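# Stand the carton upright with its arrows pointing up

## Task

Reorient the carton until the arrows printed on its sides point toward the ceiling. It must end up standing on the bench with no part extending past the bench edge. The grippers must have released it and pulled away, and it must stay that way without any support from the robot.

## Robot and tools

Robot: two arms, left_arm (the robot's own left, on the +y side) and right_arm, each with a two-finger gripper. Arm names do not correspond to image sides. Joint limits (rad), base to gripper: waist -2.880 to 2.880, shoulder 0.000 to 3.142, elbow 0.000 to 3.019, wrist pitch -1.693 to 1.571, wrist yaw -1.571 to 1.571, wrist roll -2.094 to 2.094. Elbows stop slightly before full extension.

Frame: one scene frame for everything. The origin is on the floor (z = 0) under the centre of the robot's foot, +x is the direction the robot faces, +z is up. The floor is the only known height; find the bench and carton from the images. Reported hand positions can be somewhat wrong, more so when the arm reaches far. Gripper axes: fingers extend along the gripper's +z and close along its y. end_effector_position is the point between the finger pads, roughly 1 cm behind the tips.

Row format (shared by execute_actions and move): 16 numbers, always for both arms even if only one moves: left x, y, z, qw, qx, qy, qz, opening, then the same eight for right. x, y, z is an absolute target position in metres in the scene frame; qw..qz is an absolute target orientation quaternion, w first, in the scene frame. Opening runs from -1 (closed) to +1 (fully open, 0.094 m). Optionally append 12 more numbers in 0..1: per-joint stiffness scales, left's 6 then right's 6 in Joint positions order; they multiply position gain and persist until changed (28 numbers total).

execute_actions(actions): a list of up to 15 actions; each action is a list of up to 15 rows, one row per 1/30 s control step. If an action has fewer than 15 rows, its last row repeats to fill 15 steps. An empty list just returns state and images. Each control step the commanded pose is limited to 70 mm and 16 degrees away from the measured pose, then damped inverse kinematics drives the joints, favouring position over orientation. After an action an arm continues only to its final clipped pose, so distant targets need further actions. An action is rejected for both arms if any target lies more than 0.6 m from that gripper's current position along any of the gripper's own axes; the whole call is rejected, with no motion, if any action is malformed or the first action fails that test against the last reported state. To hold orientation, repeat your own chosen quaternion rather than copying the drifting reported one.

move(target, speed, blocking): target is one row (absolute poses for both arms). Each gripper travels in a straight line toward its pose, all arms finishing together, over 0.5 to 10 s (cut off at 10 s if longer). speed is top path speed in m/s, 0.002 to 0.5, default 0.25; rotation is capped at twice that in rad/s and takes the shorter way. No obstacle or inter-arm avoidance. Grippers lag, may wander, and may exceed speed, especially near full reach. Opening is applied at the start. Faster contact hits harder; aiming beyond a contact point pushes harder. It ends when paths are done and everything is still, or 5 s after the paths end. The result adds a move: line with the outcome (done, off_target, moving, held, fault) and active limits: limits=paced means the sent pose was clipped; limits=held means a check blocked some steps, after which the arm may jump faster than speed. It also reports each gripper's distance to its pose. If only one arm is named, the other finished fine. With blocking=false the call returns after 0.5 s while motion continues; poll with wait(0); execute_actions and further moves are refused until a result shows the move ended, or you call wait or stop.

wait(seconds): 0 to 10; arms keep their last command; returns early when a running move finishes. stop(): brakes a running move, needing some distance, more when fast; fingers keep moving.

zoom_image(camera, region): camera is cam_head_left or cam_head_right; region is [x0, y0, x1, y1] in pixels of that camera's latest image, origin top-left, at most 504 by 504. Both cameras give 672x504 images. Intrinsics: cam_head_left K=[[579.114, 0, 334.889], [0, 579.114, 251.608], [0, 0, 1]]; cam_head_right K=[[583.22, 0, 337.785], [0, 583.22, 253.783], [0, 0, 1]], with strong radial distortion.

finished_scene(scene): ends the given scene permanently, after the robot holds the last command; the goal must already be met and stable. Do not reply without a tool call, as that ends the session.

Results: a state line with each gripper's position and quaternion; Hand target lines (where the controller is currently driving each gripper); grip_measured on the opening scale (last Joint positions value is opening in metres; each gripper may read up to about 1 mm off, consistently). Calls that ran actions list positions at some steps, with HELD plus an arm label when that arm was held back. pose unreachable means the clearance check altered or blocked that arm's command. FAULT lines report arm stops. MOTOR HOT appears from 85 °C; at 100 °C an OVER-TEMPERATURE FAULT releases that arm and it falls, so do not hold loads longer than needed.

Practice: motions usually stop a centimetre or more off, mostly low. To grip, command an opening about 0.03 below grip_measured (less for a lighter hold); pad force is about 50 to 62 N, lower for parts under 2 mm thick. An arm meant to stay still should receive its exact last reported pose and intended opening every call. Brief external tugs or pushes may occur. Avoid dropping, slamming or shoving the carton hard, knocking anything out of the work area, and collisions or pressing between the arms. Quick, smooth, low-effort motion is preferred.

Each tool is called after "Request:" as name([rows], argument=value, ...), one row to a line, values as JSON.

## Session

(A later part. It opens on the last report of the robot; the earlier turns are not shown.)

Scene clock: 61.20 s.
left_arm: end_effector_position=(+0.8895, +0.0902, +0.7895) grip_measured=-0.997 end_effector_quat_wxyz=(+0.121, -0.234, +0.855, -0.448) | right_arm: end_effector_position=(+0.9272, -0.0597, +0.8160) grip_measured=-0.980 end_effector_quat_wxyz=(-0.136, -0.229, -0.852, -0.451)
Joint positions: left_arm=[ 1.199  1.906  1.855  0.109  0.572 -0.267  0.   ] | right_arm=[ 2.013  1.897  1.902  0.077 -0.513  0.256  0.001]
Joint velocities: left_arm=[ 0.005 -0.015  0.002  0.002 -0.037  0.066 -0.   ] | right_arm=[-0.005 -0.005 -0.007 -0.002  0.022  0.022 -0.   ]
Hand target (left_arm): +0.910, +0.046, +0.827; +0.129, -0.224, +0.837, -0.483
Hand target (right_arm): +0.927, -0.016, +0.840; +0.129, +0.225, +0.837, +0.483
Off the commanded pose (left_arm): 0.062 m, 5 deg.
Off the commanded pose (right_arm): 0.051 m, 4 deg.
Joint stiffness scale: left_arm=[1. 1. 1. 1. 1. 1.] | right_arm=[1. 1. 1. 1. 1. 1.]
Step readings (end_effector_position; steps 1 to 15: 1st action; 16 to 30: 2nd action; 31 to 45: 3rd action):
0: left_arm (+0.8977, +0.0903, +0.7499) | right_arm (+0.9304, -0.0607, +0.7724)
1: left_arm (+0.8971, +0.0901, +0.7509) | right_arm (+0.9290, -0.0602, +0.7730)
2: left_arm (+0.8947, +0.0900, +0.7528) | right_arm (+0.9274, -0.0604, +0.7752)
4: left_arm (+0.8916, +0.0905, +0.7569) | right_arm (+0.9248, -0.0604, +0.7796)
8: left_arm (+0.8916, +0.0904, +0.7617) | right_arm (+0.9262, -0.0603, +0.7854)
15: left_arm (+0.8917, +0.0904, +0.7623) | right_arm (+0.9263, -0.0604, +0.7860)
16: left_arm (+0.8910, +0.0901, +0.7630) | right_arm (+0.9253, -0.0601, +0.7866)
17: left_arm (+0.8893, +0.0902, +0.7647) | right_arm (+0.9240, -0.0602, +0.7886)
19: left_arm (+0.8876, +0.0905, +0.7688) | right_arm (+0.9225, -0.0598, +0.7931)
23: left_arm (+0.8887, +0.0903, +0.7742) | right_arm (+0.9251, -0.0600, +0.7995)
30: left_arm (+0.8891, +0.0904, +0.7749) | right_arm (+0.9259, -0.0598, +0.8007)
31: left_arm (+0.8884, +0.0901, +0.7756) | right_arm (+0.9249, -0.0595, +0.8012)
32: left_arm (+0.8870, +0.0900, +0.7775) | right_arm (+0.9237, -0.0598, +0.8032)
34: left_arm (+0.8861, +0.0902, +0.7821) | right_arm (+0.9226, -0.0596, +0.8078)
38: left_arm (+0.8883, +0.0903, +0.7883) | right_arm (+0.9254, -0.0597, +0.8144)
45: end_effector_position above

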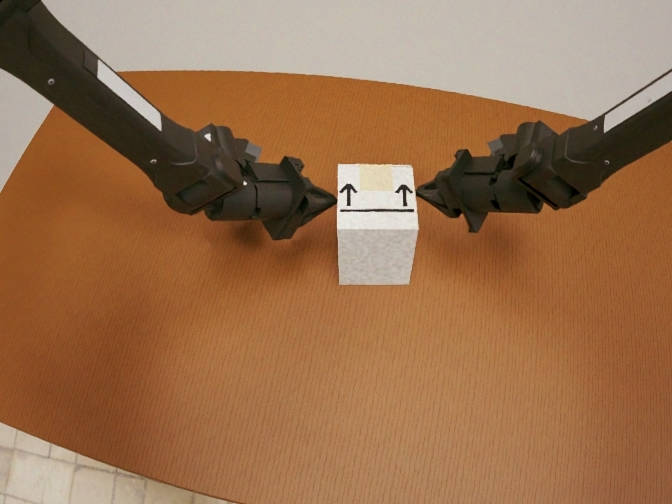

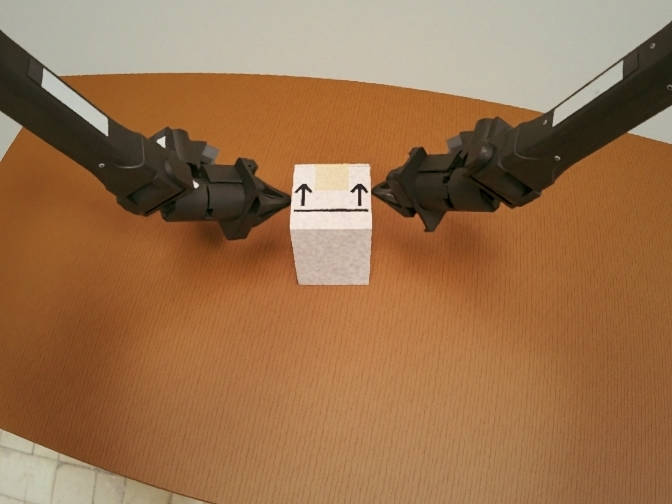

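Request:
execute_actions([
  [[0.895,0.045,0.8,0.129,-0.224,0.837,-0.483,-1,0.905,-0.015,0.81,0.129,0.224,0.837,0.483,-1]],
  [[0.87,0.045,0.795,0.129,-0.224,0.837,-0.483,-1,0.88,-0.015,0.805,0.129,0.224,0.837,0.483,-1]],
  [[0.845,0.045,0.795,0.129,-0.224,0.837,-0.483,-1,0.855,-0.015,0.805,0.129,0.224,0.837,0.483,-1]],
  [[0.82,0.045,0.795,0.129,-0.224,0.837,-0.483,-1,0.83,-0.015,0.805,0.129,0.224,0.837,0.483,-1]],
  [[0.795,0.045,0.795,0.129,-0.224,0.837,-0.483,-1,0.805,-0.015,0.805,0.129,0.224,0.837,0.483,-1]],
  [[0.77,0.045,0.795,0.129,-0.224,0.837,-0.483,-1,0.78,-0.015,0.805,0.129,0.224,0.837,0.483,-1]],
])

Scene clock: 69.87 s.
left_arm: end_effector_position=(+0.8067, +0.0842, +0.7980) grip_measured=-0.997 end_effector_quat_wxyz=(+0.166, -0.220, +0.843, -0.461) | right_arm: end_effector_position=(+0.8199, -0.0610, +0.8061) grip_measured=-0.980 end_effector_quat_wxyz=(-0.169, -0.219, -0.845, -0.458)
Joint positions: left_arm=[ 1.229  1.893  1.58   0.463  0.642 -0.267  0.   ] | right_arm=[ 1.957  1.895  1.595  0.45  -0.59   0.256  0.001]
Joint velocities: left_arm=[-0.015  0.005 -0.012 -0.002 -0.037  0.051 -0.   ] | right_arm=[-0.005  0.005 -0.022  0.002  0.022  0.11  -0.   ]
Hand target (left_arm): +0.770, +0.046, +0.797; +0.129, -0.223, +0.837, -0.483
Hand target (right_arm): +0.780, -0.016, +0.805; +0.129, +0.224, +0.837, +0.483
Off the commanded pose (left_arm): 0.054 m, 5 deg.
Off the commanded pose (right_arm): 0.061 m, 6 deg.
Joint stiffness scale: left_arm=[1. 1. 1. 1. 1. 1.] | right_arm=[1. 1. 1. 1. 1. 1.]
Step readings (end_effector_position; steps 1 to 15: 1st action; 16 to 30: 2nd action; 31 to 45: 3rd action; 46 to 60: 4th action; 61 to 75: 5th action; 76 to 90: 6th action):
0: left_arm (+0.8895, +0.0902, +0.7895) | right_arm (+0.9272, -0.0597, +0.8160)
1: left_arm (+0.8909, +0.0904, +0.7904) | right_arm (+0.9277, -0.0588, +0.8168)
2: left_arm (+0.8921, +0.0902, +0.7909) | right_arm (+0.9290, -0.0590, +0.8170)
4: left_arm (+0.8944, +0.0908, +0.7913) | right_arm (+0.9299, -0.0589, +0.8169)
8: left_arm (+0.8975, +0.0916, +0.7924) | right_arm (+0.9301, -0.0585, +0.8167)
15: left_arm (+0.8977, +0.0916, +0.7926) | right_arm (+0.9301, -0.0585, +0.8167)
16: left_arm (+0.8972, +0.0910, +0.7933) | right_arm (+0.9292, -0.0581, +0.8171)
17: left_arm (+0.8966, +0.0907, +0.7939) | right_arm (+0.9282, -0.0578, +0.8177)
19: left_arm (+0.8957, +0.0904, +0.7946) | right_arm (+0.9259, -0.0582, +0.8175)
23: left_arm (+0.8948, +0.0902, +0.7947) | right_arm (+0.9245, -0.0586, +0.8175)
30: left_arm (+0.8948, +0.0902, +0.7947) | right_arm (+0.9244, -0.0586, +0.8175)
31: left_arm (+0.8924, +0.0895, +0.7949) | right_arm (+0.9226, -0.0581, +0.8176)
32: left_arm (+0.8907, +0.0891, +0.7965) | right_arm (+0.9205, -0.0583, +0.8186)
34: left_arm (+0.8849, +0.0883, +0.7966) | right_arm (+0.9138, -0.0593, +0.8183)
38: left_arm (+0.8759, +0.0863, +0.7960) | right_arm (+0.9013, -0.0614, +0.8137)
45: left_arm (+0.8754, +0.0861, +0.7959) | right_arm (+0.8988, -0.0616, +0.8128)
46: left_arm (+0.8736, +0.0857, +0.7962) | right_arm (+0.8975, -0.0617, +0.8129)
47: left_arm (+0.8717, +0.0856, +0.7976) | right_arm (+0.8951, -0.0613, +0.8139)
49: left_arm (+0.8653, +0.0853, +0.7985) | right_arm (+0.8884, -0.0615, +0.8143)
53: left_arm (+0.8538, +0.0850, +0.7964) | right_arm (+0.8754, -0.0622, +0.8109)
60: left_arm (+0.8528, +0.0847, +0.7965) | right_arm (+0.8733, -0.0623, +0.8103)
61: left_arm (+0.8513, +0.0845, +0.7969) | right_arm (+0.8720, -0.0623, +0.8105)
62: left_arm (+0.8493, +0.0845, +0.7980) | right_arm (+0.8698, -0.0620, +0.8114)
64: left_arm (+0.8434, +0.0847, +0.7990) | right_arm (+0.8635, -0.0618, +0.8118)
68: left_arm (+0.8353, +0.0849, +0.7981) | right_arm (+0.8539, -0.0614, +0.8104)
75: left_arm (+0.8345, +0.0849, +0.7980) | right_arm (+0.8530, -0.0614, +0.8103)
76: left_arm (+0.8333, +0.0851, +0.7984) | right_arm (+0.8517, -0.0614, +0.8106)
77: left_arm (+0.8309, +0.0848, +0.7995) | right_arm (+0.8495, -0.0613, +0.8113)
79: left_arm (+0.8234, +0.0842, +0.8000) | right_arm (+0.8419, -0.0615, +0.8111)
83: left_arm (+0.8101, +0.0841, +0.7982) | right_arm (+0.8261, -0.0616, +0.8076)
90: end_effector_position above

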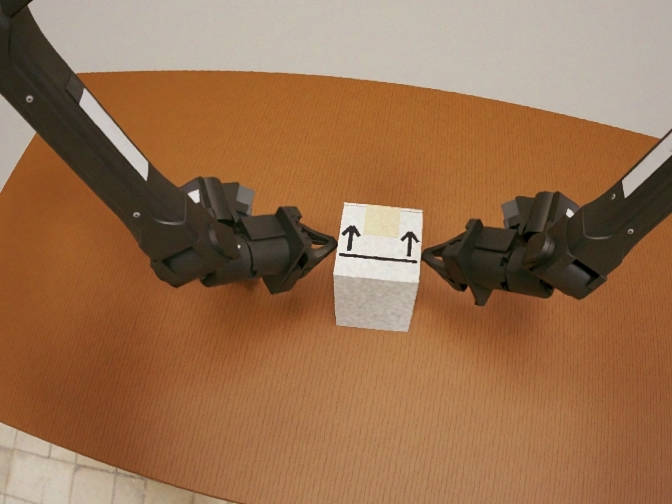

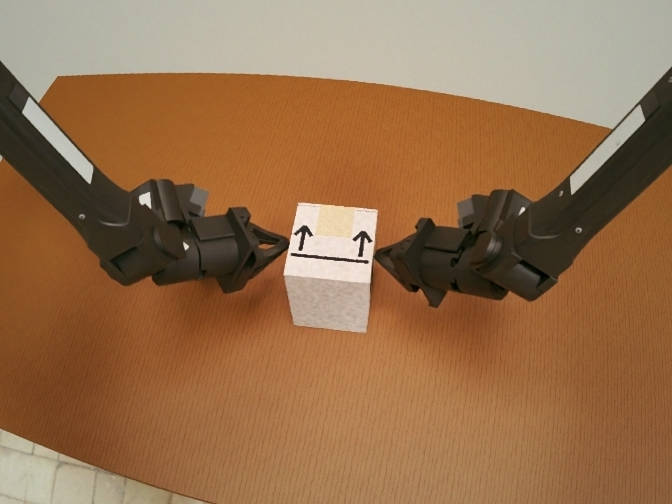

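Request:
execute_actions([
  [[0.74,0.045,0.795,0.129,-0.224,0.837,-0.483,-1,0.76,-0.015,0.805,0.129,0.224,0.837,0.483,-1]],
  [[0.715,0.045,0.795,0.129,-0.224,0.837,-0.483,-1,0.735,-0.015,0.805,0.129,0.224,0.837,0.483,-1]],
  [[0.69,0.045,0.795,0.129,-0.224,0.837,-0.483,-1,0.71,-0.015,0.805,0.129,0.224,0.837,0.483,-1]],
  [[0.665,0.045,0.795,0.129,-0.224,0.837,-0.483,-1,0.685,-0.015,0.805,0.129,0.224,0.837,0.483,-1]],
  [[0.7,0.085,0.795,0.129,-0.224,0.837,-0.483,-1,0.72,-0.06,0.805,0.129,0.224,0.837,0.483,-1]],
  [[0.71,0.115,0.79,0.065,-0.113,0.859,-0.496,-1,0.735,-0.095,0.79,0.065,0.113,0.859,0.496,-1]],
  [[0.73,0.115,0.76,0,0,0.866,-0.5,-1,0.765,-0.095,0.755,0,0,0.866,0.5,-1]],
  [[0.73,0.1,0.75,0,0,0.866,-0.5,-1,0.765,-0.085,0.745,0,0,0.866,0.5,-1]],
])

Request:
zoom_image(camera="cam_head_left", region=[250,240,500,400])

Request:
zoom_image(camera="cam_head_right", region=[210,240,460,400])

Scene clock: 78.70 s.
left_arm: end_effector_position=(+0.7383, +0.1161, +0.7548) grip_measured=-0.997 end_effector_quat_wxyz=(+0.005, -0.003, +0.870, -0.494) | right_arm: end_effector_position=(+0.7658, -0.0913, +0.7451) grip_measured=-0.980 end_effector_quat_wxyz=(-0.000, -0.007, -0.868, -0.497)
Joint positions: left_arm=[ 1.324  1.966  1.885 -0.438  0.738  0.406  0.   ] | right_arm=[ 1.859  2.03   2.025 -0.506 -0.707 -0.374  0.001]
Joint velocities: left_arm=[-0.005 -0.024 -0.002  0.022  0.022  0.022 -0.   ] | right_arm=[-0.005 -0.005 -0.002 -0.027 -0.066 -0.022 -0.   ]
Hand target (left_arm): +0.730, +0.101, +0.751; +0.000, +0.000, +0.866, -0.500
Hand target (right_arm): +0.765, -0.085, +0.744; +0.000, +0.001, +0.866, +0.500
Off the commanded pose (left_arm): 0.019 m, 1 deg.
Off the commanded pose (right_arm): 0.006 m, 1 deg.
Joint stiffness scale: left_arm=[1. 1. 1. 1. 1. 1.] | right_arm=[1. 1. 1. 1. 1. 1.]
Step readings (end_effector_position; steps 1 to 15: 1st action; 16 to 30: 2nd action; 31 to 45: 3rd action; 46 to 60: 4th action; 61 to 75: 5th action; 76 to 90: 6th action; 91 to 105: 7th action; 106 to 120: 8th action):
0: left_arm (+0.8067, +0.0842, +0.7980) | right_arm (+0.8199, -0.0610, +0.8061)
1: left_arm (+0.8054, +0.0846, +0.7986) | right_arm (+0.8191, -0.0611, +0.8065)
2: left_arm (+0.8032, +0.0841, +0.8001) | right_arm (+0.8174, -0.0611, +0.8073)
4: left_arm (+0.7974, +0.0848, +0.8010) | right_arm (+0.8125, -0.0605, +0.8080)
8: left_arm (+0.7859, +0.0860, +0.8003) | right_arm (+0.8025, -0.0597, +0.8065)
15: left_arm (+0.7854, +0.0862, +0.8004) | right_arm (+0.8019, -0.0595, +0.8064)
16: left_arm (+0.7845, +0.0864, +0.8009) | right_arm (+0.8010, -0.0597, +0.8070)
17: left_arm (+0.7828, +0.0862, +0.8022) | right_arm (+0.7995, -0.0593, +0.8083)
19: left_arm (+0.7778, +0.0864, +0.8035) | right_arm (+0.7937, -0.0588, +0.8092)
23: left_arm (+0.7673, +0.0874, +0.8029) | right_arm (+0.7818, -0.0578, +0.8069)
30: left_arm (+0.7661, +0.0876, +0.8030) | right_arm (+0.7787, -0.0573, +0.8057)
31: left_arm (+0.7652, +0.0880, +0.8034) | right_arm (+0.7779, -0.0575, +0.8062)
32: left_arm (+0.7637, +0.0879, +0.8046) | right_arm (+0.7762, -0.0572, +0.8076)
34: left_arm (+0.7597, +0.0883, +0.8058) | right_arm (+0.7705, -0.0566, +0.8084)
38: left_arm (+0.7514, +0.0890, +0.8052) | right_arm (+0.7571, -0.0546, +0.8062)
45: left_arm (+0.7500, +0.0889, +0.8053) | right_arm (+0.7504, -0.0535, +0.8033)
46: left_arm (+0.7494, +0.0893, +0.8056) | right_arm (+0.7493, -0.0538, +0.8038)
47: left_arm (+0.7480, +0.0891, +0.8064) | right_arm (+0.7478, -0.0537, +0.8050)
49: left_arm (+0.7438, +0.0895, +0.8068) | right_arm (+0.7405, -0.0524, +0.8051)
53: left_arm (+0.7374, +0.0897, +0.8069) | right_arm (+0.7233, -0.0483, +0.8027)
60: left_arm (+0.7362, +0.0891, +0.8069) | right_arm (+0.7095, -0.0432, +0.7982)
61: left_arm (+0.7350, +0.0893, +0.8068) | right_arm (+0.7082, -0.0445, +0.7986)
62: left_arm (+0.7335, +0.0895, +0.8066) | right_arm (+0.7055, -0.0450, +0.7999)
64: left_arm (+0.7280, +0.0905, +0.8045) | right_arm (+0.7048, -0.0491, +0.8004)
68: left_arm (+0.7234, +0.0913, +0.8025) | right_arm (+0.7135, -0.0557, +0.8038)
75: left_arm (+0.7233, +0.0912, +0.8025) | right_arm (+0.7200, -0.0586, +0.8066)
76: left_arm (+0.7201, +0.0893, +0.8039) | right_arm (+0.7169, -0.0561, +0.8085)
77: left_arm (+0.7169, +0.0917, +0.8023) | right_arm (+0.7117, -0.0578, +0.8061)
79: left_arm (+0.7120, +0.1027, +0.7952) | right_arm (+0.7111, -0.0714, +0.7952)
83: left_arm (+0.7077, +0.1160, +0.7872) | right_arm (+0.7286, -0.0993, +0.7864)
90: left_arm (+0.7008, +0.1140, +0.7869) | right_arm (+0.7434, -0.1048, +0.7922)
91: left_arm (+0.7008, +0.1149, +0.7838) | right_arm (+0.7426, -0.1044, +0.7885)
92: left_arm (+0.6999, +0.1150, +0.7771) | right_arm (+0.7428, -0.1030, +0.7797)
94: left_arm (+0.7132, +0.1194, +0.7649) | right_arm (+0.7547, -0.1038, +0.7624)
98: left_arm (+0.7452, +0.1307, +0.7625) | right_arm (+0.7728, -0.1076, +0.7552)
105: left_arm (+0.7493, +0.1331, +0.7652) | right_arm (+0.7804, -0.1098, +0.7600)
106: left_arm (+0.7477, +0.1327, +0.7638) | right_arm (+0.7795, -0.1092, +0.7588)
107: left_arm (+0.7478, +0.1327, +0.7615) | right_arm (+0.7803, -0.1086, +0.7563)
109: left_arm (+0.7475, +0.1297, +0.7584) | right_arm (+0.7814, -0.1055, +0.7515)
113: left_arm (+0.7426, +0.1217, +0.7560) | right_arm (+0.7740, -0.0970, +0.7476)
120: end_effector_position above

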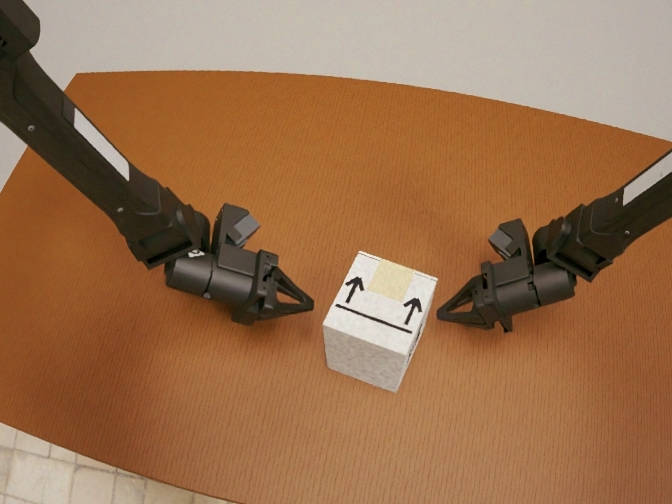

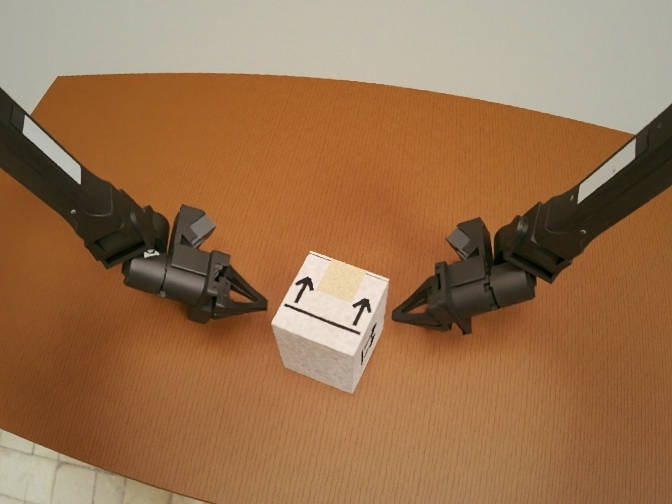

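Region (250, 240, 500, 400) of cam_head_left's 672x504 image, scaled by 2.016, with more detail than that image has; it fills the top 323 rows of this view, and the rest is white.

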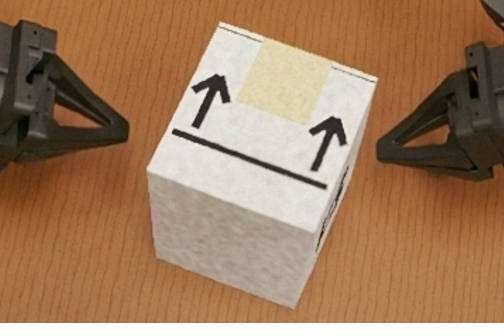

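Region (210, 240, 460, 400) of cam_head_right's 672x504 image, scaled by 2.016, with more detail than that image has; it fills the top 323 rows of this view, and the rest is white.

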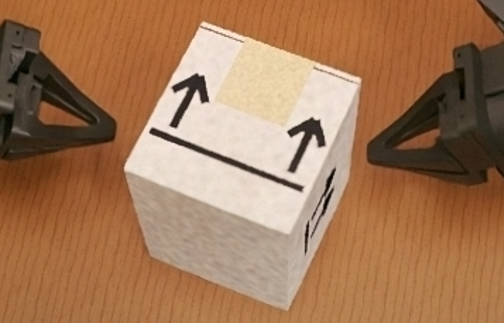

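Request:
execute_actions([
  [[0.735,0.085,0.75,0,0,0.866,-0.5,-1,0.765,-0.065,0.745,0,0,0.866,0.5,-1]],
  [[0.735,0.075,0.75,0,0,0.866,-0.5,-1,0.765,-0.04,0.745,0,0,0.866,0.5,-1]],
  [[0.735,0.055,0.75,0,0,0.866,-0.5,-1,0.765,-0.02,0.75,0,0,0.866,0.5,-1]],
  [[0.735,0.035,0.755,0,0,0.866,-0.5,-1,0.765,-0.005,0.755,0,0,0.866,0.5,-1]],
])

Scene clock: 83.63 s.
left_arm: end_effector_position=(+0.7522, +0.0912, +0.7481) grip_measured=-0.997 end_effector_quat_wxyz=(+0.014, -0.000, +0.882, -0.471) | right_arm: end_effector_position=(+0.7753, -0.0578, +0.7417) grip_measured=-0.980 end_effector_quat_wxyz=(-0.008, -0.001, -0.881, -0.472)
Joint positions: left_arm=[ 1.278  1.984  1.903 -0.38   0.653  0.367  0.   ] | right_arm=[ 1.915  2.046  2.028 -0.44  -0.607 -0.338  0.001]
Joint velocities: left_arm=[-0.005 -0.005 -0.017  0.007  0.007 -0.007 -0.001] | right_arm=[ 0.005  0.015 -0.012 -0.012 -0.007 -0.022 -0.001]
Hand target (left_arm): +0.734, +0.037, +0.757; -0.000, +0.001, +0.866, -0.500
Hand target (right_arm): +0.765, -0.007, +0.756; -0.000, +0.000, +0.866, +0.500
Off the commanded pose (left_arm): 0.059 m, 4 deg.
Off the commanded pose (right_arm): 0.055 m, 4 deg.
Joint stiffness scale: left_arm=[1. 1. 1. 1. 1. 1.] | right_arm=[1. 1. 1. 1. 1. 1.]
Step readings (end_effector_position; steps 1 to 15: 1st action; 16 to 30: 2nd action; 31 to 45: 3rd action; 46 to 60: 4th action):
0: left_arm (+0.7412, +0.1170, +0.7547) | right_arm (+0.7674, -0.0918, +0.7450)
1: left_arm (+0.7410, +0.1170, +0.7536) | right_arm (+0.7670, -0.0916, +0.7440)
2: left_arm (+0.7415, +0.1169, +0.7527) | right_arm (+0.7668, -0.0914, +0.7434)
4: left_arm (+0.7434, +0.1144, +0.7528) | right_arm (+0.7675, -0.0874, +0.7447)
8: left_arm (+0.7471, +0.1066, +0.7558) | right_arm (+0.7693, -0.0785, +0.7482)
15: left_arm (+0.7492, +0.1017, +0.7580) | right_arm (+0.7695, -0.0780, +0.7484)
16: left_arm (+0.7488, +0.1020, +0.7570) | right_arm (+0.7695, -0.0775, +0.7470)
17: left_arm (+0.7491, +0.1021, +0.7563) | right_arm (+0.7702, -0.0771, +0.7452)
19: left_arm (+0.7488, +0.1011, +0.7557) | right_arm (+0.7715, -0.0737, +0.7447)
23: left_arm (+0.7476, +0.0978, +0.7558) | right_arm (+0.7728, -0.0673, +0.7450)
30: left_arm (+0.7458, +0.0952, +0.7554) | right_arm (+0.7723, -0.0647, +0.7450)
31: left_arm (+0.7460, +0.0950, +0.7540) | right_arm (+0.7726, -0.0642, +0.7442)
32: left_arm (+0.7466, +0.0946, +0.7527) | right_arm (+0.7732, -0.0633, +0.7434)
34: left_arm (+0.7477, +0.0912, +0.7521) | right_arm (+0.7748, -0.0597, +0.7435)
38: left_arm (+0.7504, +0.0923, +0.7513) | right_arm (+0.7758, -0.0592, +0.7435)
45: left_arm (+0.7504, +0.0923, +0.7512) | right_arm (+0.7759, -0.0592, +0.7435)
46: left_arm (+0.7503, +0.0916, +0.7503) | right_arm (+0.7756, -0.0584, +0.7430)
47: left_arm (+0.7506, +0.0910, +0.7493) | right_arm (+0.7755, -0.0578, +0.7423)
49: left_arm (+0.7517, +0.0909, +0.7484) | right_arm (+0.7756, -0.0579, +0.7419)
53: left_arm (+0.7522, +0.0912, +0.7481) | right_arm (+0.7755, -0.0578, +0.7417)
60: end_effector_position above

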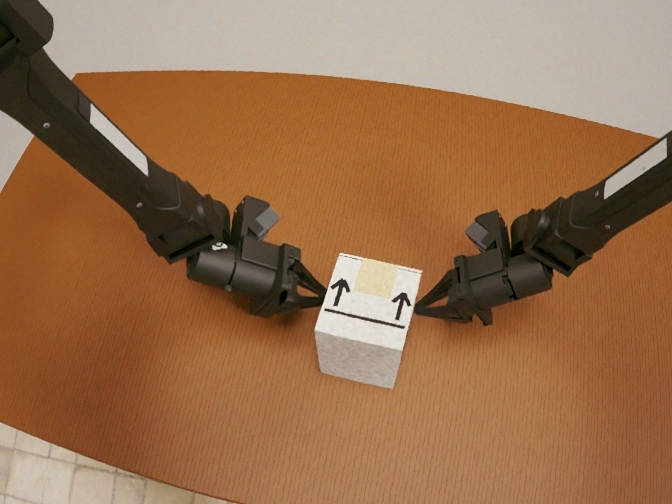

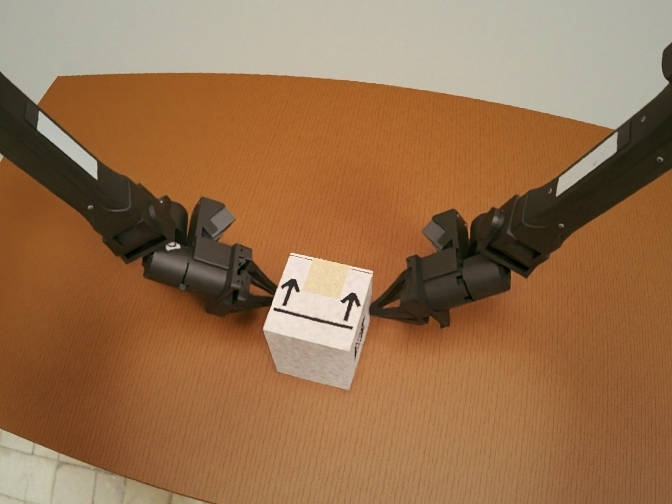

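Request:
execute_actions([
  [[0.735,0.025,0.77,0,0,0.866,-0.5,-1,0.762,0.005,0.768,0,0,0.866,0.5,-1]],
  [[0.735,0.025,0.785,0,0,0.866,-0.5,-1,0.758,0.005,0.782,0,0,0.866,0.5,-1]],
  [[0.735,0.025,0.80,0,0,0.866,-0.5,-1,0.752,0.005,0.796,0,0,0.866,0.5,-1]],
])

Scene clock: 86.50 s.
left_arm: end_effector_position=(+0.7220, +0.0891, +0.7624) grip_measured=-0.997 end_effector_quat_wxyz=(-0.005, -0.006, +0.890, -0.455) | right_arm: end_effector_position=(+0.7543, -0.0539, +0.7669) grip_measured=-0.980 end_effector_quat_wxyz=(-0.005, -0.004, -0.888, -0.460)
Joint positions: left_arm=[ 1.274  1.927  1.759 -0.308  0.607  0.346  0.   ] | right_arm=[ 1.93   1.955  1.841 -0.332 -0.566 -0.32   0.001]
Joint velocities: left_arm=[-0.005 -0.005 -0.007 -0.012  0.022 -0.022  0.   ] | right_arm=[-0.015  0.024 -0.002  0.017 -0.022 -0.007 -0.001]
Hand target (left_arm): +0.734, +0.028, +0.800; +0.000, +0.001, +0.866, -0.500
Hand target (right_arm): +0.751, +0.003, +0.796; -0.001, +0.001, +0.866, +0.500
Off the commanded pose (left_arm): 0.075 m, 6 deg.
Off the commanded pose (right_arm): 0.066 m, 5 deg.
Joint stiffness scale: left_arm=[1. 1. 1. 1. 1. 1.] | right_arm=[1. 1. 1. 1. 1. 1.]
Step readings (end_effector_position; steps 1 to 15: 1st action; 16 to 30: 2nd action; 31 to 45: 3rd action):
0: left_arm (+0.7522, +0.0912, +0.7481) | right_arm (+0.7753, -0.0578, +0.7417)
1: left_arm (+0.7505, +0.0901, +0.7476) | right_arm (+0.7745, -0.0574, +0.7416)
2: left_arm (+0.7502, +0.0898, +0.7476) | right_arm (+0.7732, -0.0570, +0.7419)
4: left_arm (+0.7490, +0.0899, +0.7478) | right_arm (+0.7710, -0.0563, +0.7432)
8: left_arm (+0.7481, +0.0898, +0.7480) | right_arm (+0.7703, -0.0564, +0.7433)
15: left_arm (+0.7480, +0.0897, +0.7479) | right_arm (+0.7703, -0.0564, +0.7432)
16: left_arm (+0.7473, +0.0900, +0.7483) | right_arm (+0.7695, -0.0562, +0.7441)
17: left_arm (+0.7457, +0.0902, +0.7497) | right_arm (+0.7671, -0.0556, +0.7466)
19: left_arm (+0.7404, +0.0905, +0.7521) | right_arm (+0.7617, -0.0536, +0.7516)
23: left_arm (+0.7331, +0.0892, +0.7526) | right_arm (+0.7591, -0.0537, +0.7531)
30: left_arm (+0.7301, +0.0885, +0.7526) | right_arm (+0.7608, -0.0545, +0.7532)
31: left_arm (+0.7292, +0.0884, +0.7531) | right_arm (+0.7599, -0.0545, +0.7539)
32: left_arm (+0.7280, +0.0886, +0.7549) | right_arm (+0.7582, -0.0546, +0.7563)
34: left_arm (+0.7244, +0.0888, +0.7590) | right_arm (+0.7544, -0.0546, +0.7620)
38: left_arm (+0.7220, +0.0891, +0.7623) | right_arm (+0.7544, -0.0539, +0.7669)
45: end_effector_position above

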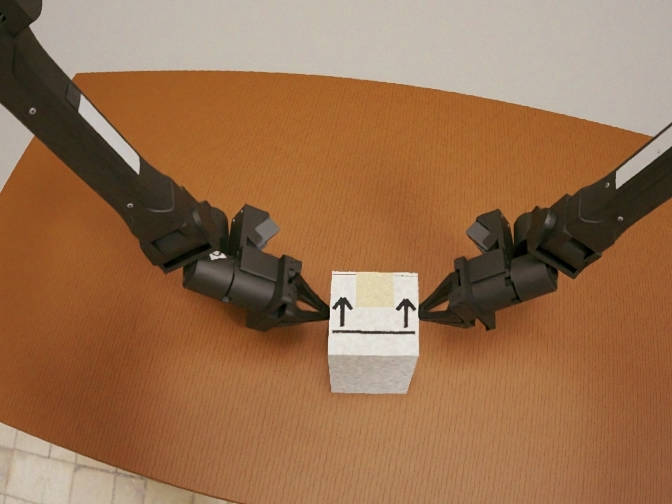

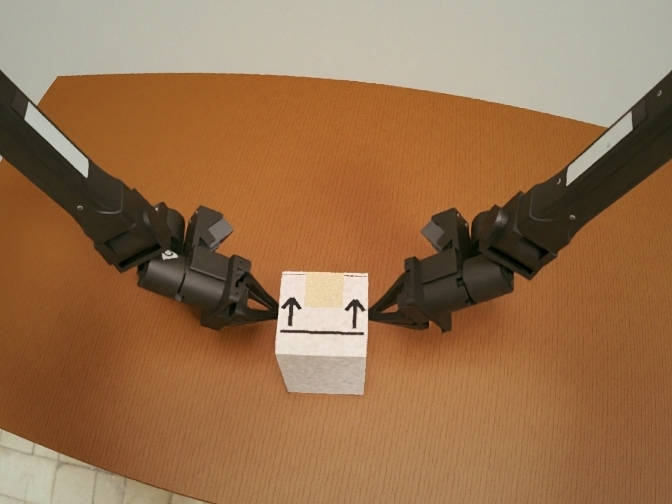

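Perhaps slightly tilting. Continue.

Request:
execute_actions([
  [[0.733,0.03,0.812,0,0,0.866,-0.5,-1,0.748,0.005,0.808,0,0,0.866,0.5,-1]],
  [[0.728,0.03,0.824,0,0,0.866,-0.5,-1,0.741,0.005,0.82,0,0,0.866,0.5,-1]],
  [[0.722,0.03,0.836,0,0,0.866,-0.5,-1,0.735,0.005,0.832,0,0,0.866,0.5,-1]],
])

Scene clock: 90.53 s.
left_arm: end_effector_position=(+0.7140, +0.0900, +0.8000) grip_measured=-0.997 end_effector_quat_wxyz=(-0.001, -0.006, +0.890, -0.456) | right_arm: end_effector_position=(+0.7457, -0.0522, +0.8036) grip_measured=-0.980 end_effector_quat_wxyz=(-0.012, -0.002, -0.888, -0.459)
Joint positions: left_arm=[ 1.262  1.827  1.605 -0.245  0.601  0.34   0.   ] | right_arm=[ 1.948  1.856  1.676 -0.247 -0.55  -0.314  0.001]
Joint velocities: left_arm=[-0.015 -0.005 -0.012  0.002 -0.037 -0.022 -0.   ] | right_arm=[ 0.015 -0.015  0.017 -0.002 -0.037 -0.037 -0.001]
Hand target (left_arm): +0.721, +0.033, +0.836; +0.000, +0.001, +0.866, -0.500
Hand target (right_arm): +0.735, +0.003, +0.832; -0.000, +0.001, +0.866, +0.500
Off the commanded pose (left_arm): 0.070 m, 6 deg.
Off the commanded pose (right_arm): 0.065 m, 6 deg.
Joint stiffness scale: left_arm=[1. 1. 1. 1. 1. 1.] | right_arm=[1. 1. 1. 1. 1. 1.]
Step readings (end_effector_position; steps 1 to 15: 1st action; 16 to 30: 2nd action; 31 to 45: 3rd action):
0: left_arm (+0.7220, +0.0891, +0.7624) | right_arm (+0.7543, -0.0539, +0.7669)
1: left_arm (+0.7215, +0.0892, +0.7631) | right_arm (+0.7537, -0.0537, +0.7676)
2: left_arm (+0.7202, +0.0894, +0.7652) | right_arm (+0.7526, -0.0537, +0.7696)
4: left_arm (+0.7179, +0.0897, +0.7703) | right_arm (+0.7505, -0.0531, +0.7745)
8: left_arm (+0.7182, +0.0903, +0.7749) | right_arm (+0.7511, -0.0527, +0.7788)
15: left_arm (+0.7181, +0.0903, +0.7750) | right_arm (+0.7512, -0.0528, +0.7789)
16: left_arm (+0.7177, +0.0901, +0.7758) | right_arm (+0.7503, -0.0525, +0.7796)
17: left_arm (+0.7165, +0.0900, +0.7777) | right_arm (+0.7491, -0.0525, +0.7817)
19: left_arm (+0.7139, +0.0901, +0.7825) | right_arm (+0.7463, -0.0524, +0.7866)
23: left_arm (+0.7154, +0.0899, +0.7869) | right_arm (+0.7479, -0.0524, +0.7910)
30: left_arm (+0.7168, +0.0901, +0.7874) | right_arm (+0.7488, -0.0524, +0.7915)
31: left_arm (+0.7160, +0.0900, +0.7880) | right_arm (+0.7482, -0.0523, +0.7921)
32: left_arm (+0.7146, +0.0901, +0.7900) | right_arm (+0.7468, -0.0525, +0.7941)
34: left_arm (+0.7115, +0.0899, +0.7949) | right_arm (+0.7434, -0.0524, +0.7988)
38: left_arm (+0.7110, +0.0899, +0.7988) | right_arm (+0.7430, -0.0522, +0.8025)
45: end_effector_position above

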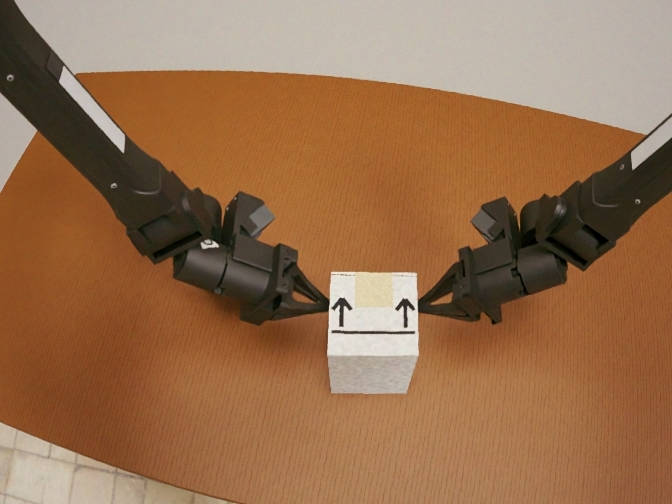

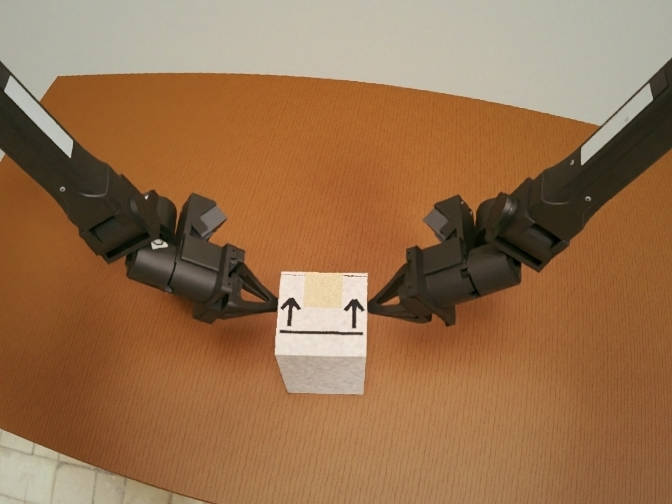

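Request:
execute_actions([
  [[0.71,0.085,0.81,0,0,0.866,-0.5,-1,0.74,-0.055,0.81,0,0,0.866,0.5,-1]],
  [[0.72,0.12,0.83,0,0,0.866,-0.5,-1,0.73,-0.095,0.80,0,0,0.866,0.5,-1]],
  [[0.77,0.12,0.85,0,0,0.9,-0.44,-1,0.68,-0.1,0.78,0.065,0.113,0.859,0.496,-1]],
  [[0.79,0.08,0.85,0,0,0.924,-0.383,-1,0.63,-0.09,0.75,0.129,0.224,0.837,0.483,-1]],
  [[0.79,0.03,0.83,0,0,0.924,-0.383,-1,0.62,-0.05,0.735,0.129,0.224,0.837,0.483,-1]],
  [[0.785,-0.005,0.815,0,0,0.924,-0.383,-1,0.63,-0.015,0.725,0.129,0.224,0.837,0.483,-1]],
  [[0.785,-0.005,0.815,0,0,0.924,-0.383,-1,0.63,-0.015,0.725,0.129,0.224,0.837,0.483,-1]],
])

Scene clock: 102.97 s.
left_arm: end_effector_position=(+0.7914, +0.0093, +0.8162) grip_measured=-0.997 end_effector_quat_wxyz=(+0.006, +0.001, +0.926, -0.378) | right_arm: end_effector_position=(+0.6375, -0.0157, +0.7309) grip_measured=-0.980 end_effector_quat_wxyz=(-0.139, -0.218, -0.836, -0.484)
Joint positions: left_arm=[ 1.067  1.851  1.734 -0.25   0.258  0.246  0.   ] | right_arm=[ 1.893  2.203  1.576  0.722 -0.708  0.267  0.001]
Joint velocities: left_arm=[-0.005 -0.015  0.012  0.002 -0.022 -0.066  0.001] | right_arm=[-0.015  0.024  0.002  0.002  0.037 -0.081  0.   ]
Hand target (left_arm): +0.785, -0.005, +0.815; +0.000, +0.000, +0.924, -0.383
Hand target (right_arm): +0.630, -0.015, +0.725; +0.129, +0.224, +0.837, +0.483
Off the commanded pose (left_arm): 0.016 m, 1 deg.
Off the commanded pose (right_arm): 0.010 m, 1 deg.
Joint stiffness scale: left_arm=[1. 1. 1. 1. 1. 1.] | right_arm=[1. 1. 1. 1. 1. 1.]
Step readings (end_effector_position; steps 1 to 15: 1st action; 16 to 30: 2nd action; 31 to 45: 3rd action; 46 to 60: 4th action; 61 to 75: 5th action; 76 to 90: 6th action; 91 to 105: 7th action):
0: left_arm (+0.7140, +0.0900, +0.8000) | right_arm (+0.7457, -0.0522, +0.8036)
1: left_arm (+0.7154, +0.0909, +0.8018) | right_arm (+0.7466, -0.0541, +0.8050)
2: left_arm (+0.7162, +0.0921, +0.8054) | right_arm (+0.7470, -0.0558, +0.8086)
4: left_arm (+0.7165, +0.0927, +0.8083) | right_arm (+0.7462, -0.0598, +0.8100)
8: left_arm (+0.7151, +0.0916, +0.8100) | right_arm (+0.7451, -0.0603, +0.8110)
15: left_arm (+0.7146, +0.0915, +0.8101) | right_arm (+0.7444, -0.0602, +0.8112)
16: left_arm (+0.7141, +0.0911, +0.8128) | right_arm (+0.7445, -0.0604, +0.8139)
17: left_arm (+0.7116, +0.0909, +0.8166) | right_arm (+0.7432, -0.0608, +0.8160)
19: left_arm (+0.7069, +0.0934, +0.8225) | right_arm (+0.7387, -0.0690, +0.8131)
23: left_arm (+0.7076, +0.1003, +0.8253) | right_arm (+0.7308, -0.0909, +0.8024)
30: left_arm (+0.7108, +0.1038, +0.8261) | right_arm (+0.7283, -0.0989, +0.7987)
31: left_arm (+0.7084, +0.1092, +0.8190) | right_arm (+0.7312, -0.0958, +0.8034)
32: left_arm (+0.7062, +0.1139, +0.8148) | right_arm (+0.7357, -0.0953, +0.8067)
34: left_arm (+0.7135, +0.1176, +0.8178) | right_arm (+0.7281, -0.0985, +0.8036)
38: left_arm (+0.7437, +0.1213, +0.8330) | right_arm (+0.6945, -0.1022, +0.7878)
45: left_arm (+0.7710, +0.1263, +0.8447) | right_arm (+0.6706, -0.0966, +0.7756)
46: left_arm (+0.7680, +0.1312, +0.8356) | right_arm (+0.6747, -0.0967, +0.7767)
47: left_arm (+0.7682, +0.1345, +0.8293) | right_arm (+0.6848, -0.0988, +0.7764)
49: left_arm (+0.7722, +0.1228, +0.8319) | right_arm (+0.6900, -0.1027, +0.7702)
53: left_arm (+0.7852, +0.0873, +0.8497) | right_arm (+0.6640, -0.0963, +0.7564)
60: left_arm (+0.7903, +0.0738, +0.8573) | right_arm (+0.6173, -0.0785, +0.7453)
61: left_arm (+0.7910, +0.0748, +0.8535) | right_arm (+0.6172, -0.0783, +0.7422)
62: left_arm (+0.7961, +0.0748, +0.8483) | right_arm (+0.6200, -0.0787, +0.7379)
64: left_arm (+0.8052, +0.0686, +0.8400) | right_arm (+0.6235, -0.0734, +0.7340)
68: left_arm (+0.8029, +0.0524, +0.8352) | right_arm (+0.6211, -0.0576, +0.7360)
75: left_arm (+0.7947, +0.0439, +0.8323) | right_arm (+0.6181, -0.0489, +0.7377)
76: left_arm (+0.7953, +0.0437, +0.8302) | right_arm (+0.6205, -0.0492, +0.7341)
77: left_arm (+0.7992, +0.0434, +0.8268) | right_arm (+0.6241, -0.0488, +0.7288)
79: left_arm (+0.8048, +0.0368, +0.8218) | right_arm (+0.6320, -0.0425, +0.7237)
83: left_arm (+0.7997, +0.0195, +0.8196) | right_arm (+0.6381, -0.0254, +0.7277)
90: left_arm (+0.7884, +0.0085, +0.8163) | right_arm (+0.6379, -0.0156, +0.7311)
91: left_arm (+0.7884, +0.0085, +0.8163) | right_arm (+0.6376, -0.0158, +0.7309)
92: left_arm (+0.7889, +0.0086, +0.8163) | right_arm (+0.6375, -0.0157, +0.7309)
94: left_arm (+0.7900, +0.0089, +0.8162) | right_arm (+0.6375, -0.0157, +0.7309)
98: left_arm (+0.7914, +0.0093, +0.8162) | right_arm (+0.6375, -0.0157, +0.7309)
105: end_effector_position above

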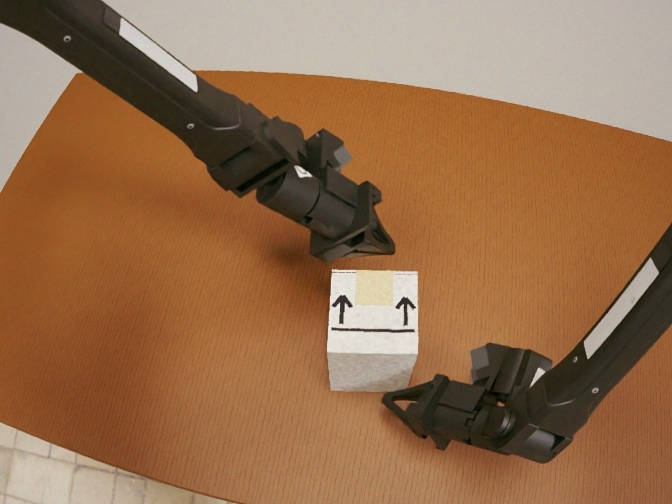

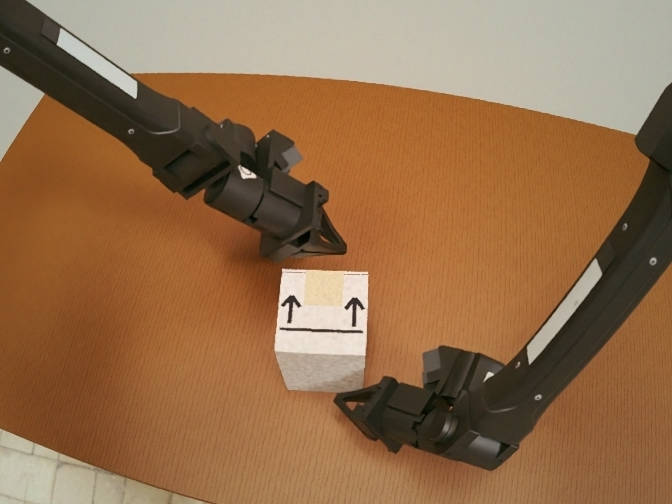

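Request:
execute_actions([
  [[0.78,-0.005,0.79,0,0,0.924,-0.383,-1,0.645,-0.025,0.708,0.129,0.224,0.837,0.483,-1]],
  [[0.76,-0.005,0.785,0,0,0.924,-0.383,-1,0.665,-0.025,0.705,0.129,0.224,0.837,0.483,-1]],
  [[0.74,-0.005,0.785,0,0,0.924,-0.383,-1,0.67,-0.025,0.705,0.129,0.224,0.837,0.483,-1]],
  [[0.72,-0.005,0.79,0,0,0.924,-0.383,-1,0.675,-0.025,0.705,0.129,0.224,0.837,0.483,-1]],
  [[0.70,-0.005,0.80,0,0,0.924,-0.383,-1,0.68,-0.025,0.705,0.129,0.224,0.837,0.483,-1]],
])

Scene clock: 109.33 s.
left_arm: end_effector_position=(+0.7146, -0.0122, +0.8155) grip_measured=-0.997 end_effector_quat_wxyz=(+0.010, -0.001, +0.920, -0.392) | right_arm: end_effector_position=(+0.6638, -0.0213, +0.7051) grip_measured=-0.980 end_effector_quat_wxyz=(-0.121, -0.222, -0.838, -0.484)
Joint positions: left_arm=[ 1.075  1.864  1.541 -0.044  0.298  0.248  0.   ] | right_arm=[ 1.886  2.224  1.708  0.574 -0.712  0.267  0.001]
Joint velocities: left_arm=[-0.005 -0.015  0.012 -0.012 -0.051  0.066 -0.001] | right_arm=[-0.024 -0.005 -0.007  0.007  0.007  0.051 -0.   ]
Hand target (left_arm): +0.700, -0.004, +0.802; -0.000, +0.000, +0.924, -0.383
Hand target (right_arm): +0.680, -0.025, +0.706; +0.129, +0.224, +0.837, +0.483
Off the commanded pose (left_arm): 0.022 m, 2 deg.
Off the commanded pose (right_arm): 0.017 m, 1 deg.
Joint stiffness scale: left_arm=[1. 1. 1. 1. 1. 1.] | right_arm=[1. 1. 1. 1. 1. 1.]
Step readings (end_effector_position; steps 1 to 15: 1st action; 16 to 30: 2nd action; 31 to 45: 3rd action; 46 to 60: 4th action; 61 to 75: 5th action):
0: left_arm (+0.7914, +0.0093, +0.8162) | right_arm (+0.6375, -0.0157, +0.7309)
1: left_arm (+0.7929, +0.0085, +0.8158) | right_arm (+0.6391, -0.0153, +0.7299)
2: left_arm (+0.7962, +0.0073, +0.8133) | right_arm (+0.6410, -0.0142, +0.7261)
4: left_arm (+0.8020, +0.0052, +0.8075) | right_arm (+0.6477, -0.0155, +0.7196)
8: left_arm (+0.7999, +0.0020, +0.8028) | right_arm (+0.6550, -0.0196, +0.7162)
15: left_arm (+0.7956, -0.0003, +0.8008) | right_arm (+0.6541, -0.0207, +0.7153)
16: left_arm (+0.7946, -0.0013, +0.8011) | right_arm (+0.6549, -0.0207, +0.7144)
17: left_arm (+0.7937, -0.0022, +0.8012) | right_arm (+0.6555, -0.0203, +0.7122)
19: left_arm (+0.7882, -0.0039, +0.8012) | right_arm (+0.6598, -0.0210, +0.7099)
23: left_arm (+0.7793, -0.0071, +0.8010) | right_arm (+0.6629, -0.0215, +0.7087)
30: left_arm (+0.7795, -0.0071, +0.8009) | right_arm (+0.6627, -0.0215, +0.7087)
31: left_arm (+0.7779, -0.0075, +0.8007) | right_arm (+0.6630, -0.0216, +0.7084)
32: left_arm (+0.7770, -0.0082, +0.8011) | right_arm (+0.6633, -0.0216, +0.7079)
34: left_arm (+0.7764, -0.0092, +0.8012) | right_arm (+0.6626, -0.0213, +0.7076)
38: left_arm (+0.7761, -0.0096, +0.8012) | right_arm (+0.6622, -0.0211, +0.7074)
45: left_arm (+0.7762, -0.0096, +0.8012) | right_arm (+0.6622, -0.0211, +0.7074)
46: left_arm (+0.7750, -0.0098, +0.8016) | right_arm (+0.6622, -0.0211, +0.7072)
47: left_arm (+0.7732, -0.0098, +0.8033) | right_arm (+0.6624, -0.0211, +0.7069)
49: left_arm (+0.7698, -0.0096, +0.8061) | right_arm (+0.6618, -0.0208, +0.7066)
53: left_arm (+0.7693, -0.0094, +0.8070) | right_arm (+0.6613, -0.0207, +0.7064)
60: left_arm (+0.7692, -0.0094, +0.8070) | right_arm (+0.6613, -0.0207, +0.7064)
61: left_arm (+0.7676, -0.0096, +0.8074) | right_arm (+0.6614, -0.0207, +0.7062)
62: left_arm (+0.7660, -0.0089, +0.8097) | right_arm (+0.6613, -0.0206, +0.7059)
64: left_arm (+0.7602, -0.0080, +0.8152) | right_arm (+0.6611, -0.0205, +0.7056)
68: left_arm (+0.7336, -0.0090, +0.8163) | right_arm (+0.6638, -0.0213, +0.7051)
75: end_effector_position above

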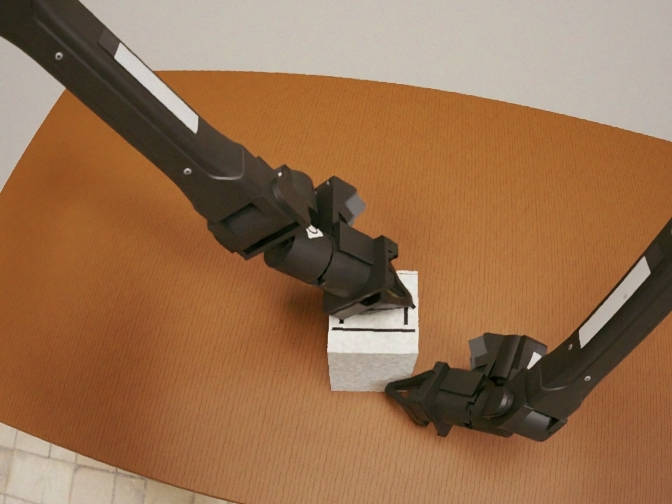

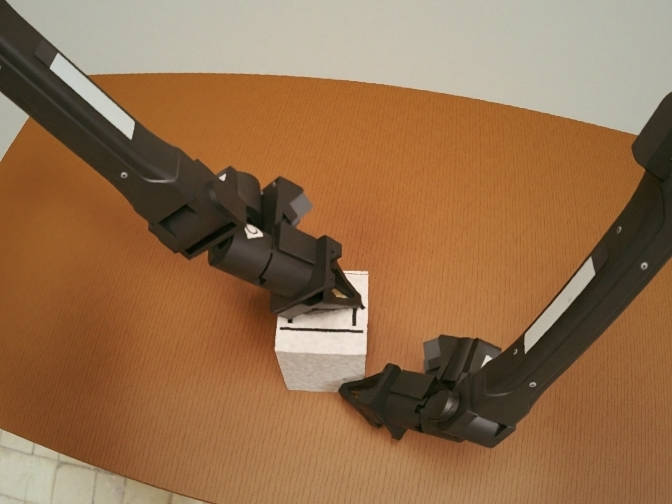

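Request:
execute_actions([
  [[0.72,0.01,0.845,0,0,0.924,-0.383,-1,0.67,-0.025,0.7,0.129,0.224,0.837,0.483,-1]],
  [[0.77,0.03,0.85,-0.065,0.113,0.88,-0.45,-1,0.67,-0.025,0.7,0.129,0.224,0.837,0.483,-1]],
  [[0.81,0.03,0.83,-0.129,0.224,0.837,-0.483,-1,0.67,-0.025,0.7,0.129,0.224,0.837,0.483,-1]],
  [[0.81,0.015,0.79,-0.129,0.224,0.837,-0.483,-1,0.67,-0.025,0.7,0.129,0.224,0.837,0.483,-1]],
  [[0.80,0.01,0.77,-0.129,0.224,0.837,-0.483,-1,0.67,-0.025,0.7,0.129,0.224,0.837,0.483,-1]],
  [[0.775,0.01,0.77,-0.129,0.224,0.837,-0.483,-1,0.67,-0.025,0.7,0.129,0.224,0.837,0.483,-1]],
  [[0.75,0.01,0.775,-0.129,0.224,0.837,-0.483,-1,0.68,-0.025,0.7,0.129,0.224,0.837,0.483,-1]],
  [[0.725,0.01,0.785,-0.129,0.224,0.837,-0.483,-1,0.685,-0.025,0.7,0.129,0.224,0.837,0.483,-1]],
])

Scene clock: 117.83 s.
left_arm: end_effector_position=(+0.7560, -0.0018, +0.8004) grip_measured=-0.997 end_effector_quat_wxyz=(-0.101, +0.227, +0.838, -0.486) | right_arm: end_effector_position=(+0.6571, -0.0184, +0.6978) grip_measured=-0.980 end_effector_quat_wxyz=(-0.111, -0.225, -0.839, -0.483)
Joint positions: left_arm=[ 1.092  2.088  2.237 -0.998  0.342  0.753  0.   ] | right_arm=[ 1.884  2.242  1.729  0.549 -0.71   0.267  0.001]
Joint velocities: left_arm=[-0.005 -0.005 -0.012  0.007 -0.007 -0.022 -0.   ] | right_arm=[-0.024 -0.005  0.002  0.002  0.007 -0.007  0.   ]
Hand target (left_arm): +0.725, +0.010, +0.787; -0.129, +0.224, +0.837, -0.483
Hand target (right_arm): +0.685, -0.025, +0.701; +0.129, +0.224, +0.837, +0.483
Off the commanded pose (left_arm): 0.037 m, 3 deg.
Off the commanded pose (right_arm): 0.029 m, 2 deg.
Joint stiffness scale: left_arm=[1. 1. 1. 1. 1. 1.] | right_arm=[1. 1. 1. 1. 1. 1.]
elbow stopped short (left arm): the move would have taken joint 3 (elbow) straighter than the controller allows; a more bent joint 3 avoids this.
Step readings (end_effector_position; steps 1 to 15: 1st action; 16 to 30: 2nd action; 31 to 45: 3rd action; 46 to 60: 4th action; 61 to 75: 5th action; 76 to 90: 6th action; 91 to 105: 7th action; 106 to 120: 8th action):
0: left_arm (+0.7146, -0.0122, +0.8155) | right_arm (+0.6638, -0.0213, +0.7051)
1: left_arm (+0.7127, -0.0108, +0.8165) | right_arm (+0.6637, -0.0211, +0.7049)
2: left_arm (+0.7080, -0.0086, +0.8200) | right_arm (+0.6636, -0.0209, +0.7045)
4: left_arm (+0.6997, -0.0045, +0.8299) | right_arm (+0.6634, -0.0205, +0.7036)
8: left_arm (+0.7038, +0.0013, +0.8382) | right_arm (+0.6636, -0.0204, +0.7032)
15: left_arm (+0.7108, +0.0047, +0.8407) | right_arm (+0.6636, -0.0204, +0.7032)
16: left_arm (+0.7106, +0.0008, +0.8463) | right_arm (+0.6636, -0.0204, +0.7032)
17: left_arm (+0.7073, -0.0025, +0.8516) | right_arm (+0.6636, -0.0204, +0.7032)
19: left_arm (+0.7228, +0.0017, +0.8558) | right_arm (+0.6636, -0.0204, +0.7032)
23: left_arm (+0.7846, +0.0212, +0.8596) | right_arm (+0.6636, -0.0204, +0.7032)
30: left_arm (+0.7988, +0.0280, +0.8653) | right_arm (+0.6636, -0.0204, +0.7032)
31: left_arm (+0.7961, +0.0284, +0.8657) | right_arm (+0.6636, -0.0204, +0.7032)
32: left_arm (+0.7975, +0.0283, +0.8617) | right_arm (+0.6636, -0.0204, +0.7032)
34: left_arm (+0.8147, +0.0291, +0.8490) | right_arm (+0.6636, -0.0204, +0.7032)
38: left_arm (+0.8314, +0.0317, +0.8422) | right_arm (+0.6636, -0.0204, +0.7032)
45: left_arm (+0.8275, +0.0325, +0.8439) | right_arm (+0.6636, -0.0204, +0.7032)
46: left_arm (+0.8289, +0.0317, +0.8418) | right_arm (+0.6636, -0.0204, +0.7032)
47: left_arm (+0.8355, +0.0301, +0.8355) | right_arm (+0.6636, -0.0204, +0.7032)
49: left_arm (+0.8446, +0.0262, +0.8238) | right_arm (+0.6636, -0.0204, +0.7032)
53: left_arm (+0.8351, +0.0163, +0.8105) | right_arm (+0.6636, -0.0204, +0.7032)
60: left_arm (+0.8084, +0.0016, +0.7972) | right_arm (+0.6636, -0.0204, +0.7032)
61: left_arm (+0.8064, +0.0001, +0.7954) | right_arm (+0.6636, -0.0204, +0.7032)
62: left_arm (+0.8063, -0.0011, +0.7934) | right_arm (+0.6636, -0.0204, +0.7032)
64: left_arm (+0.8053, -0.0025, +0.7905) | right_arm (+0.6636, -0.0204, +0.7032)
68: left_arm (+0.8034, -0.0026, +0.7879) | right_arm (+0.6636, -0.0204, +0.7032)
75: left_arm (+0.8063, -0.0012, +0.7877) | right_arm (+0.6636, -0.0204, +0.7032)
76: left_arm (+0.8031, -0.0024, +0.7873) | right_arm (+0.6636, -0.0204, +0.7032)
77: left_arm (+0.8006, -0.0028, +0.7880) | right_arm (+0.6636, -0.0204, +0.7032)
79: left_arm (+0.7898, -0.0054, +0.7857) | right_arm (+0.6636, -0.0204, +0.7032)
83: left_arm (+0.7707, -0.0137, +0.7775) | right_arm (+0.6602, -0.0197, +0.7024)
90: left_arm (+0.7690, -0.0133, +0.7777) | right_arm (+0.6578, -0.0186, +0.7015)
91: left_arm (+0.7660, -0.0144, +0.7779) | right_arm (+0.6584, -0.0187, +0.7013)
92: left_arm (+0.7648, -0.0133, +0.7809) | right_arm (+0.6573, -0.0183, +0.7011)
94: left_arm (+0.7611, -0.0116, +0.7860) | right_arm (+0.6555, -0.0179, +0.7004)
98: left_arm (+0.7663, -0.0076, +0.7893) | right_arm (+0.6579, -0.0186, +0.7000)
105: left_arm (+0.7689, -0.0055, +0.7898) | right_arm (+0.6606, -0.0193, +0.6996)
106: left_arm (+0.7662, -0.0065, +0.7902) | right_arm (+0.6606, -0.0193, +0.6994)
107: left_arm (+0.7638, -0.0055, +0.7935) | right_arm (+0.6597, -0.0190, +0.6991)
109: left_arm (+0.7570, -0.0032, +0.7999) | right_arm (+0.6571, -0.0183, +0.6983)
113: left_arm (+0.7547, -0.0016, +0.8015) | right_arm (+0.6565, -0.0182, +0.6980)
120: end_effector_position above

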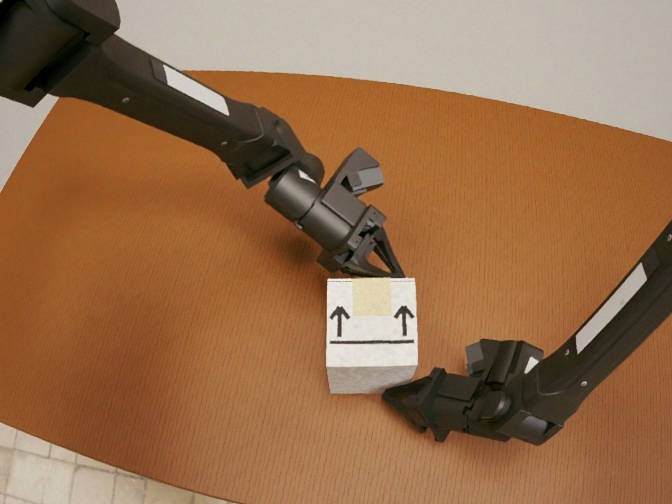

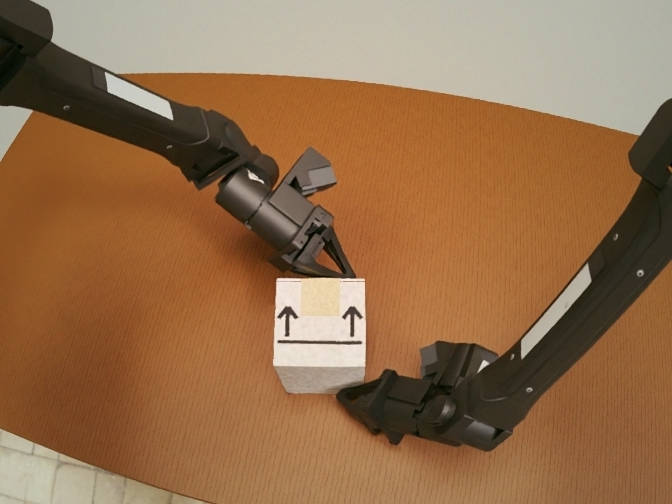

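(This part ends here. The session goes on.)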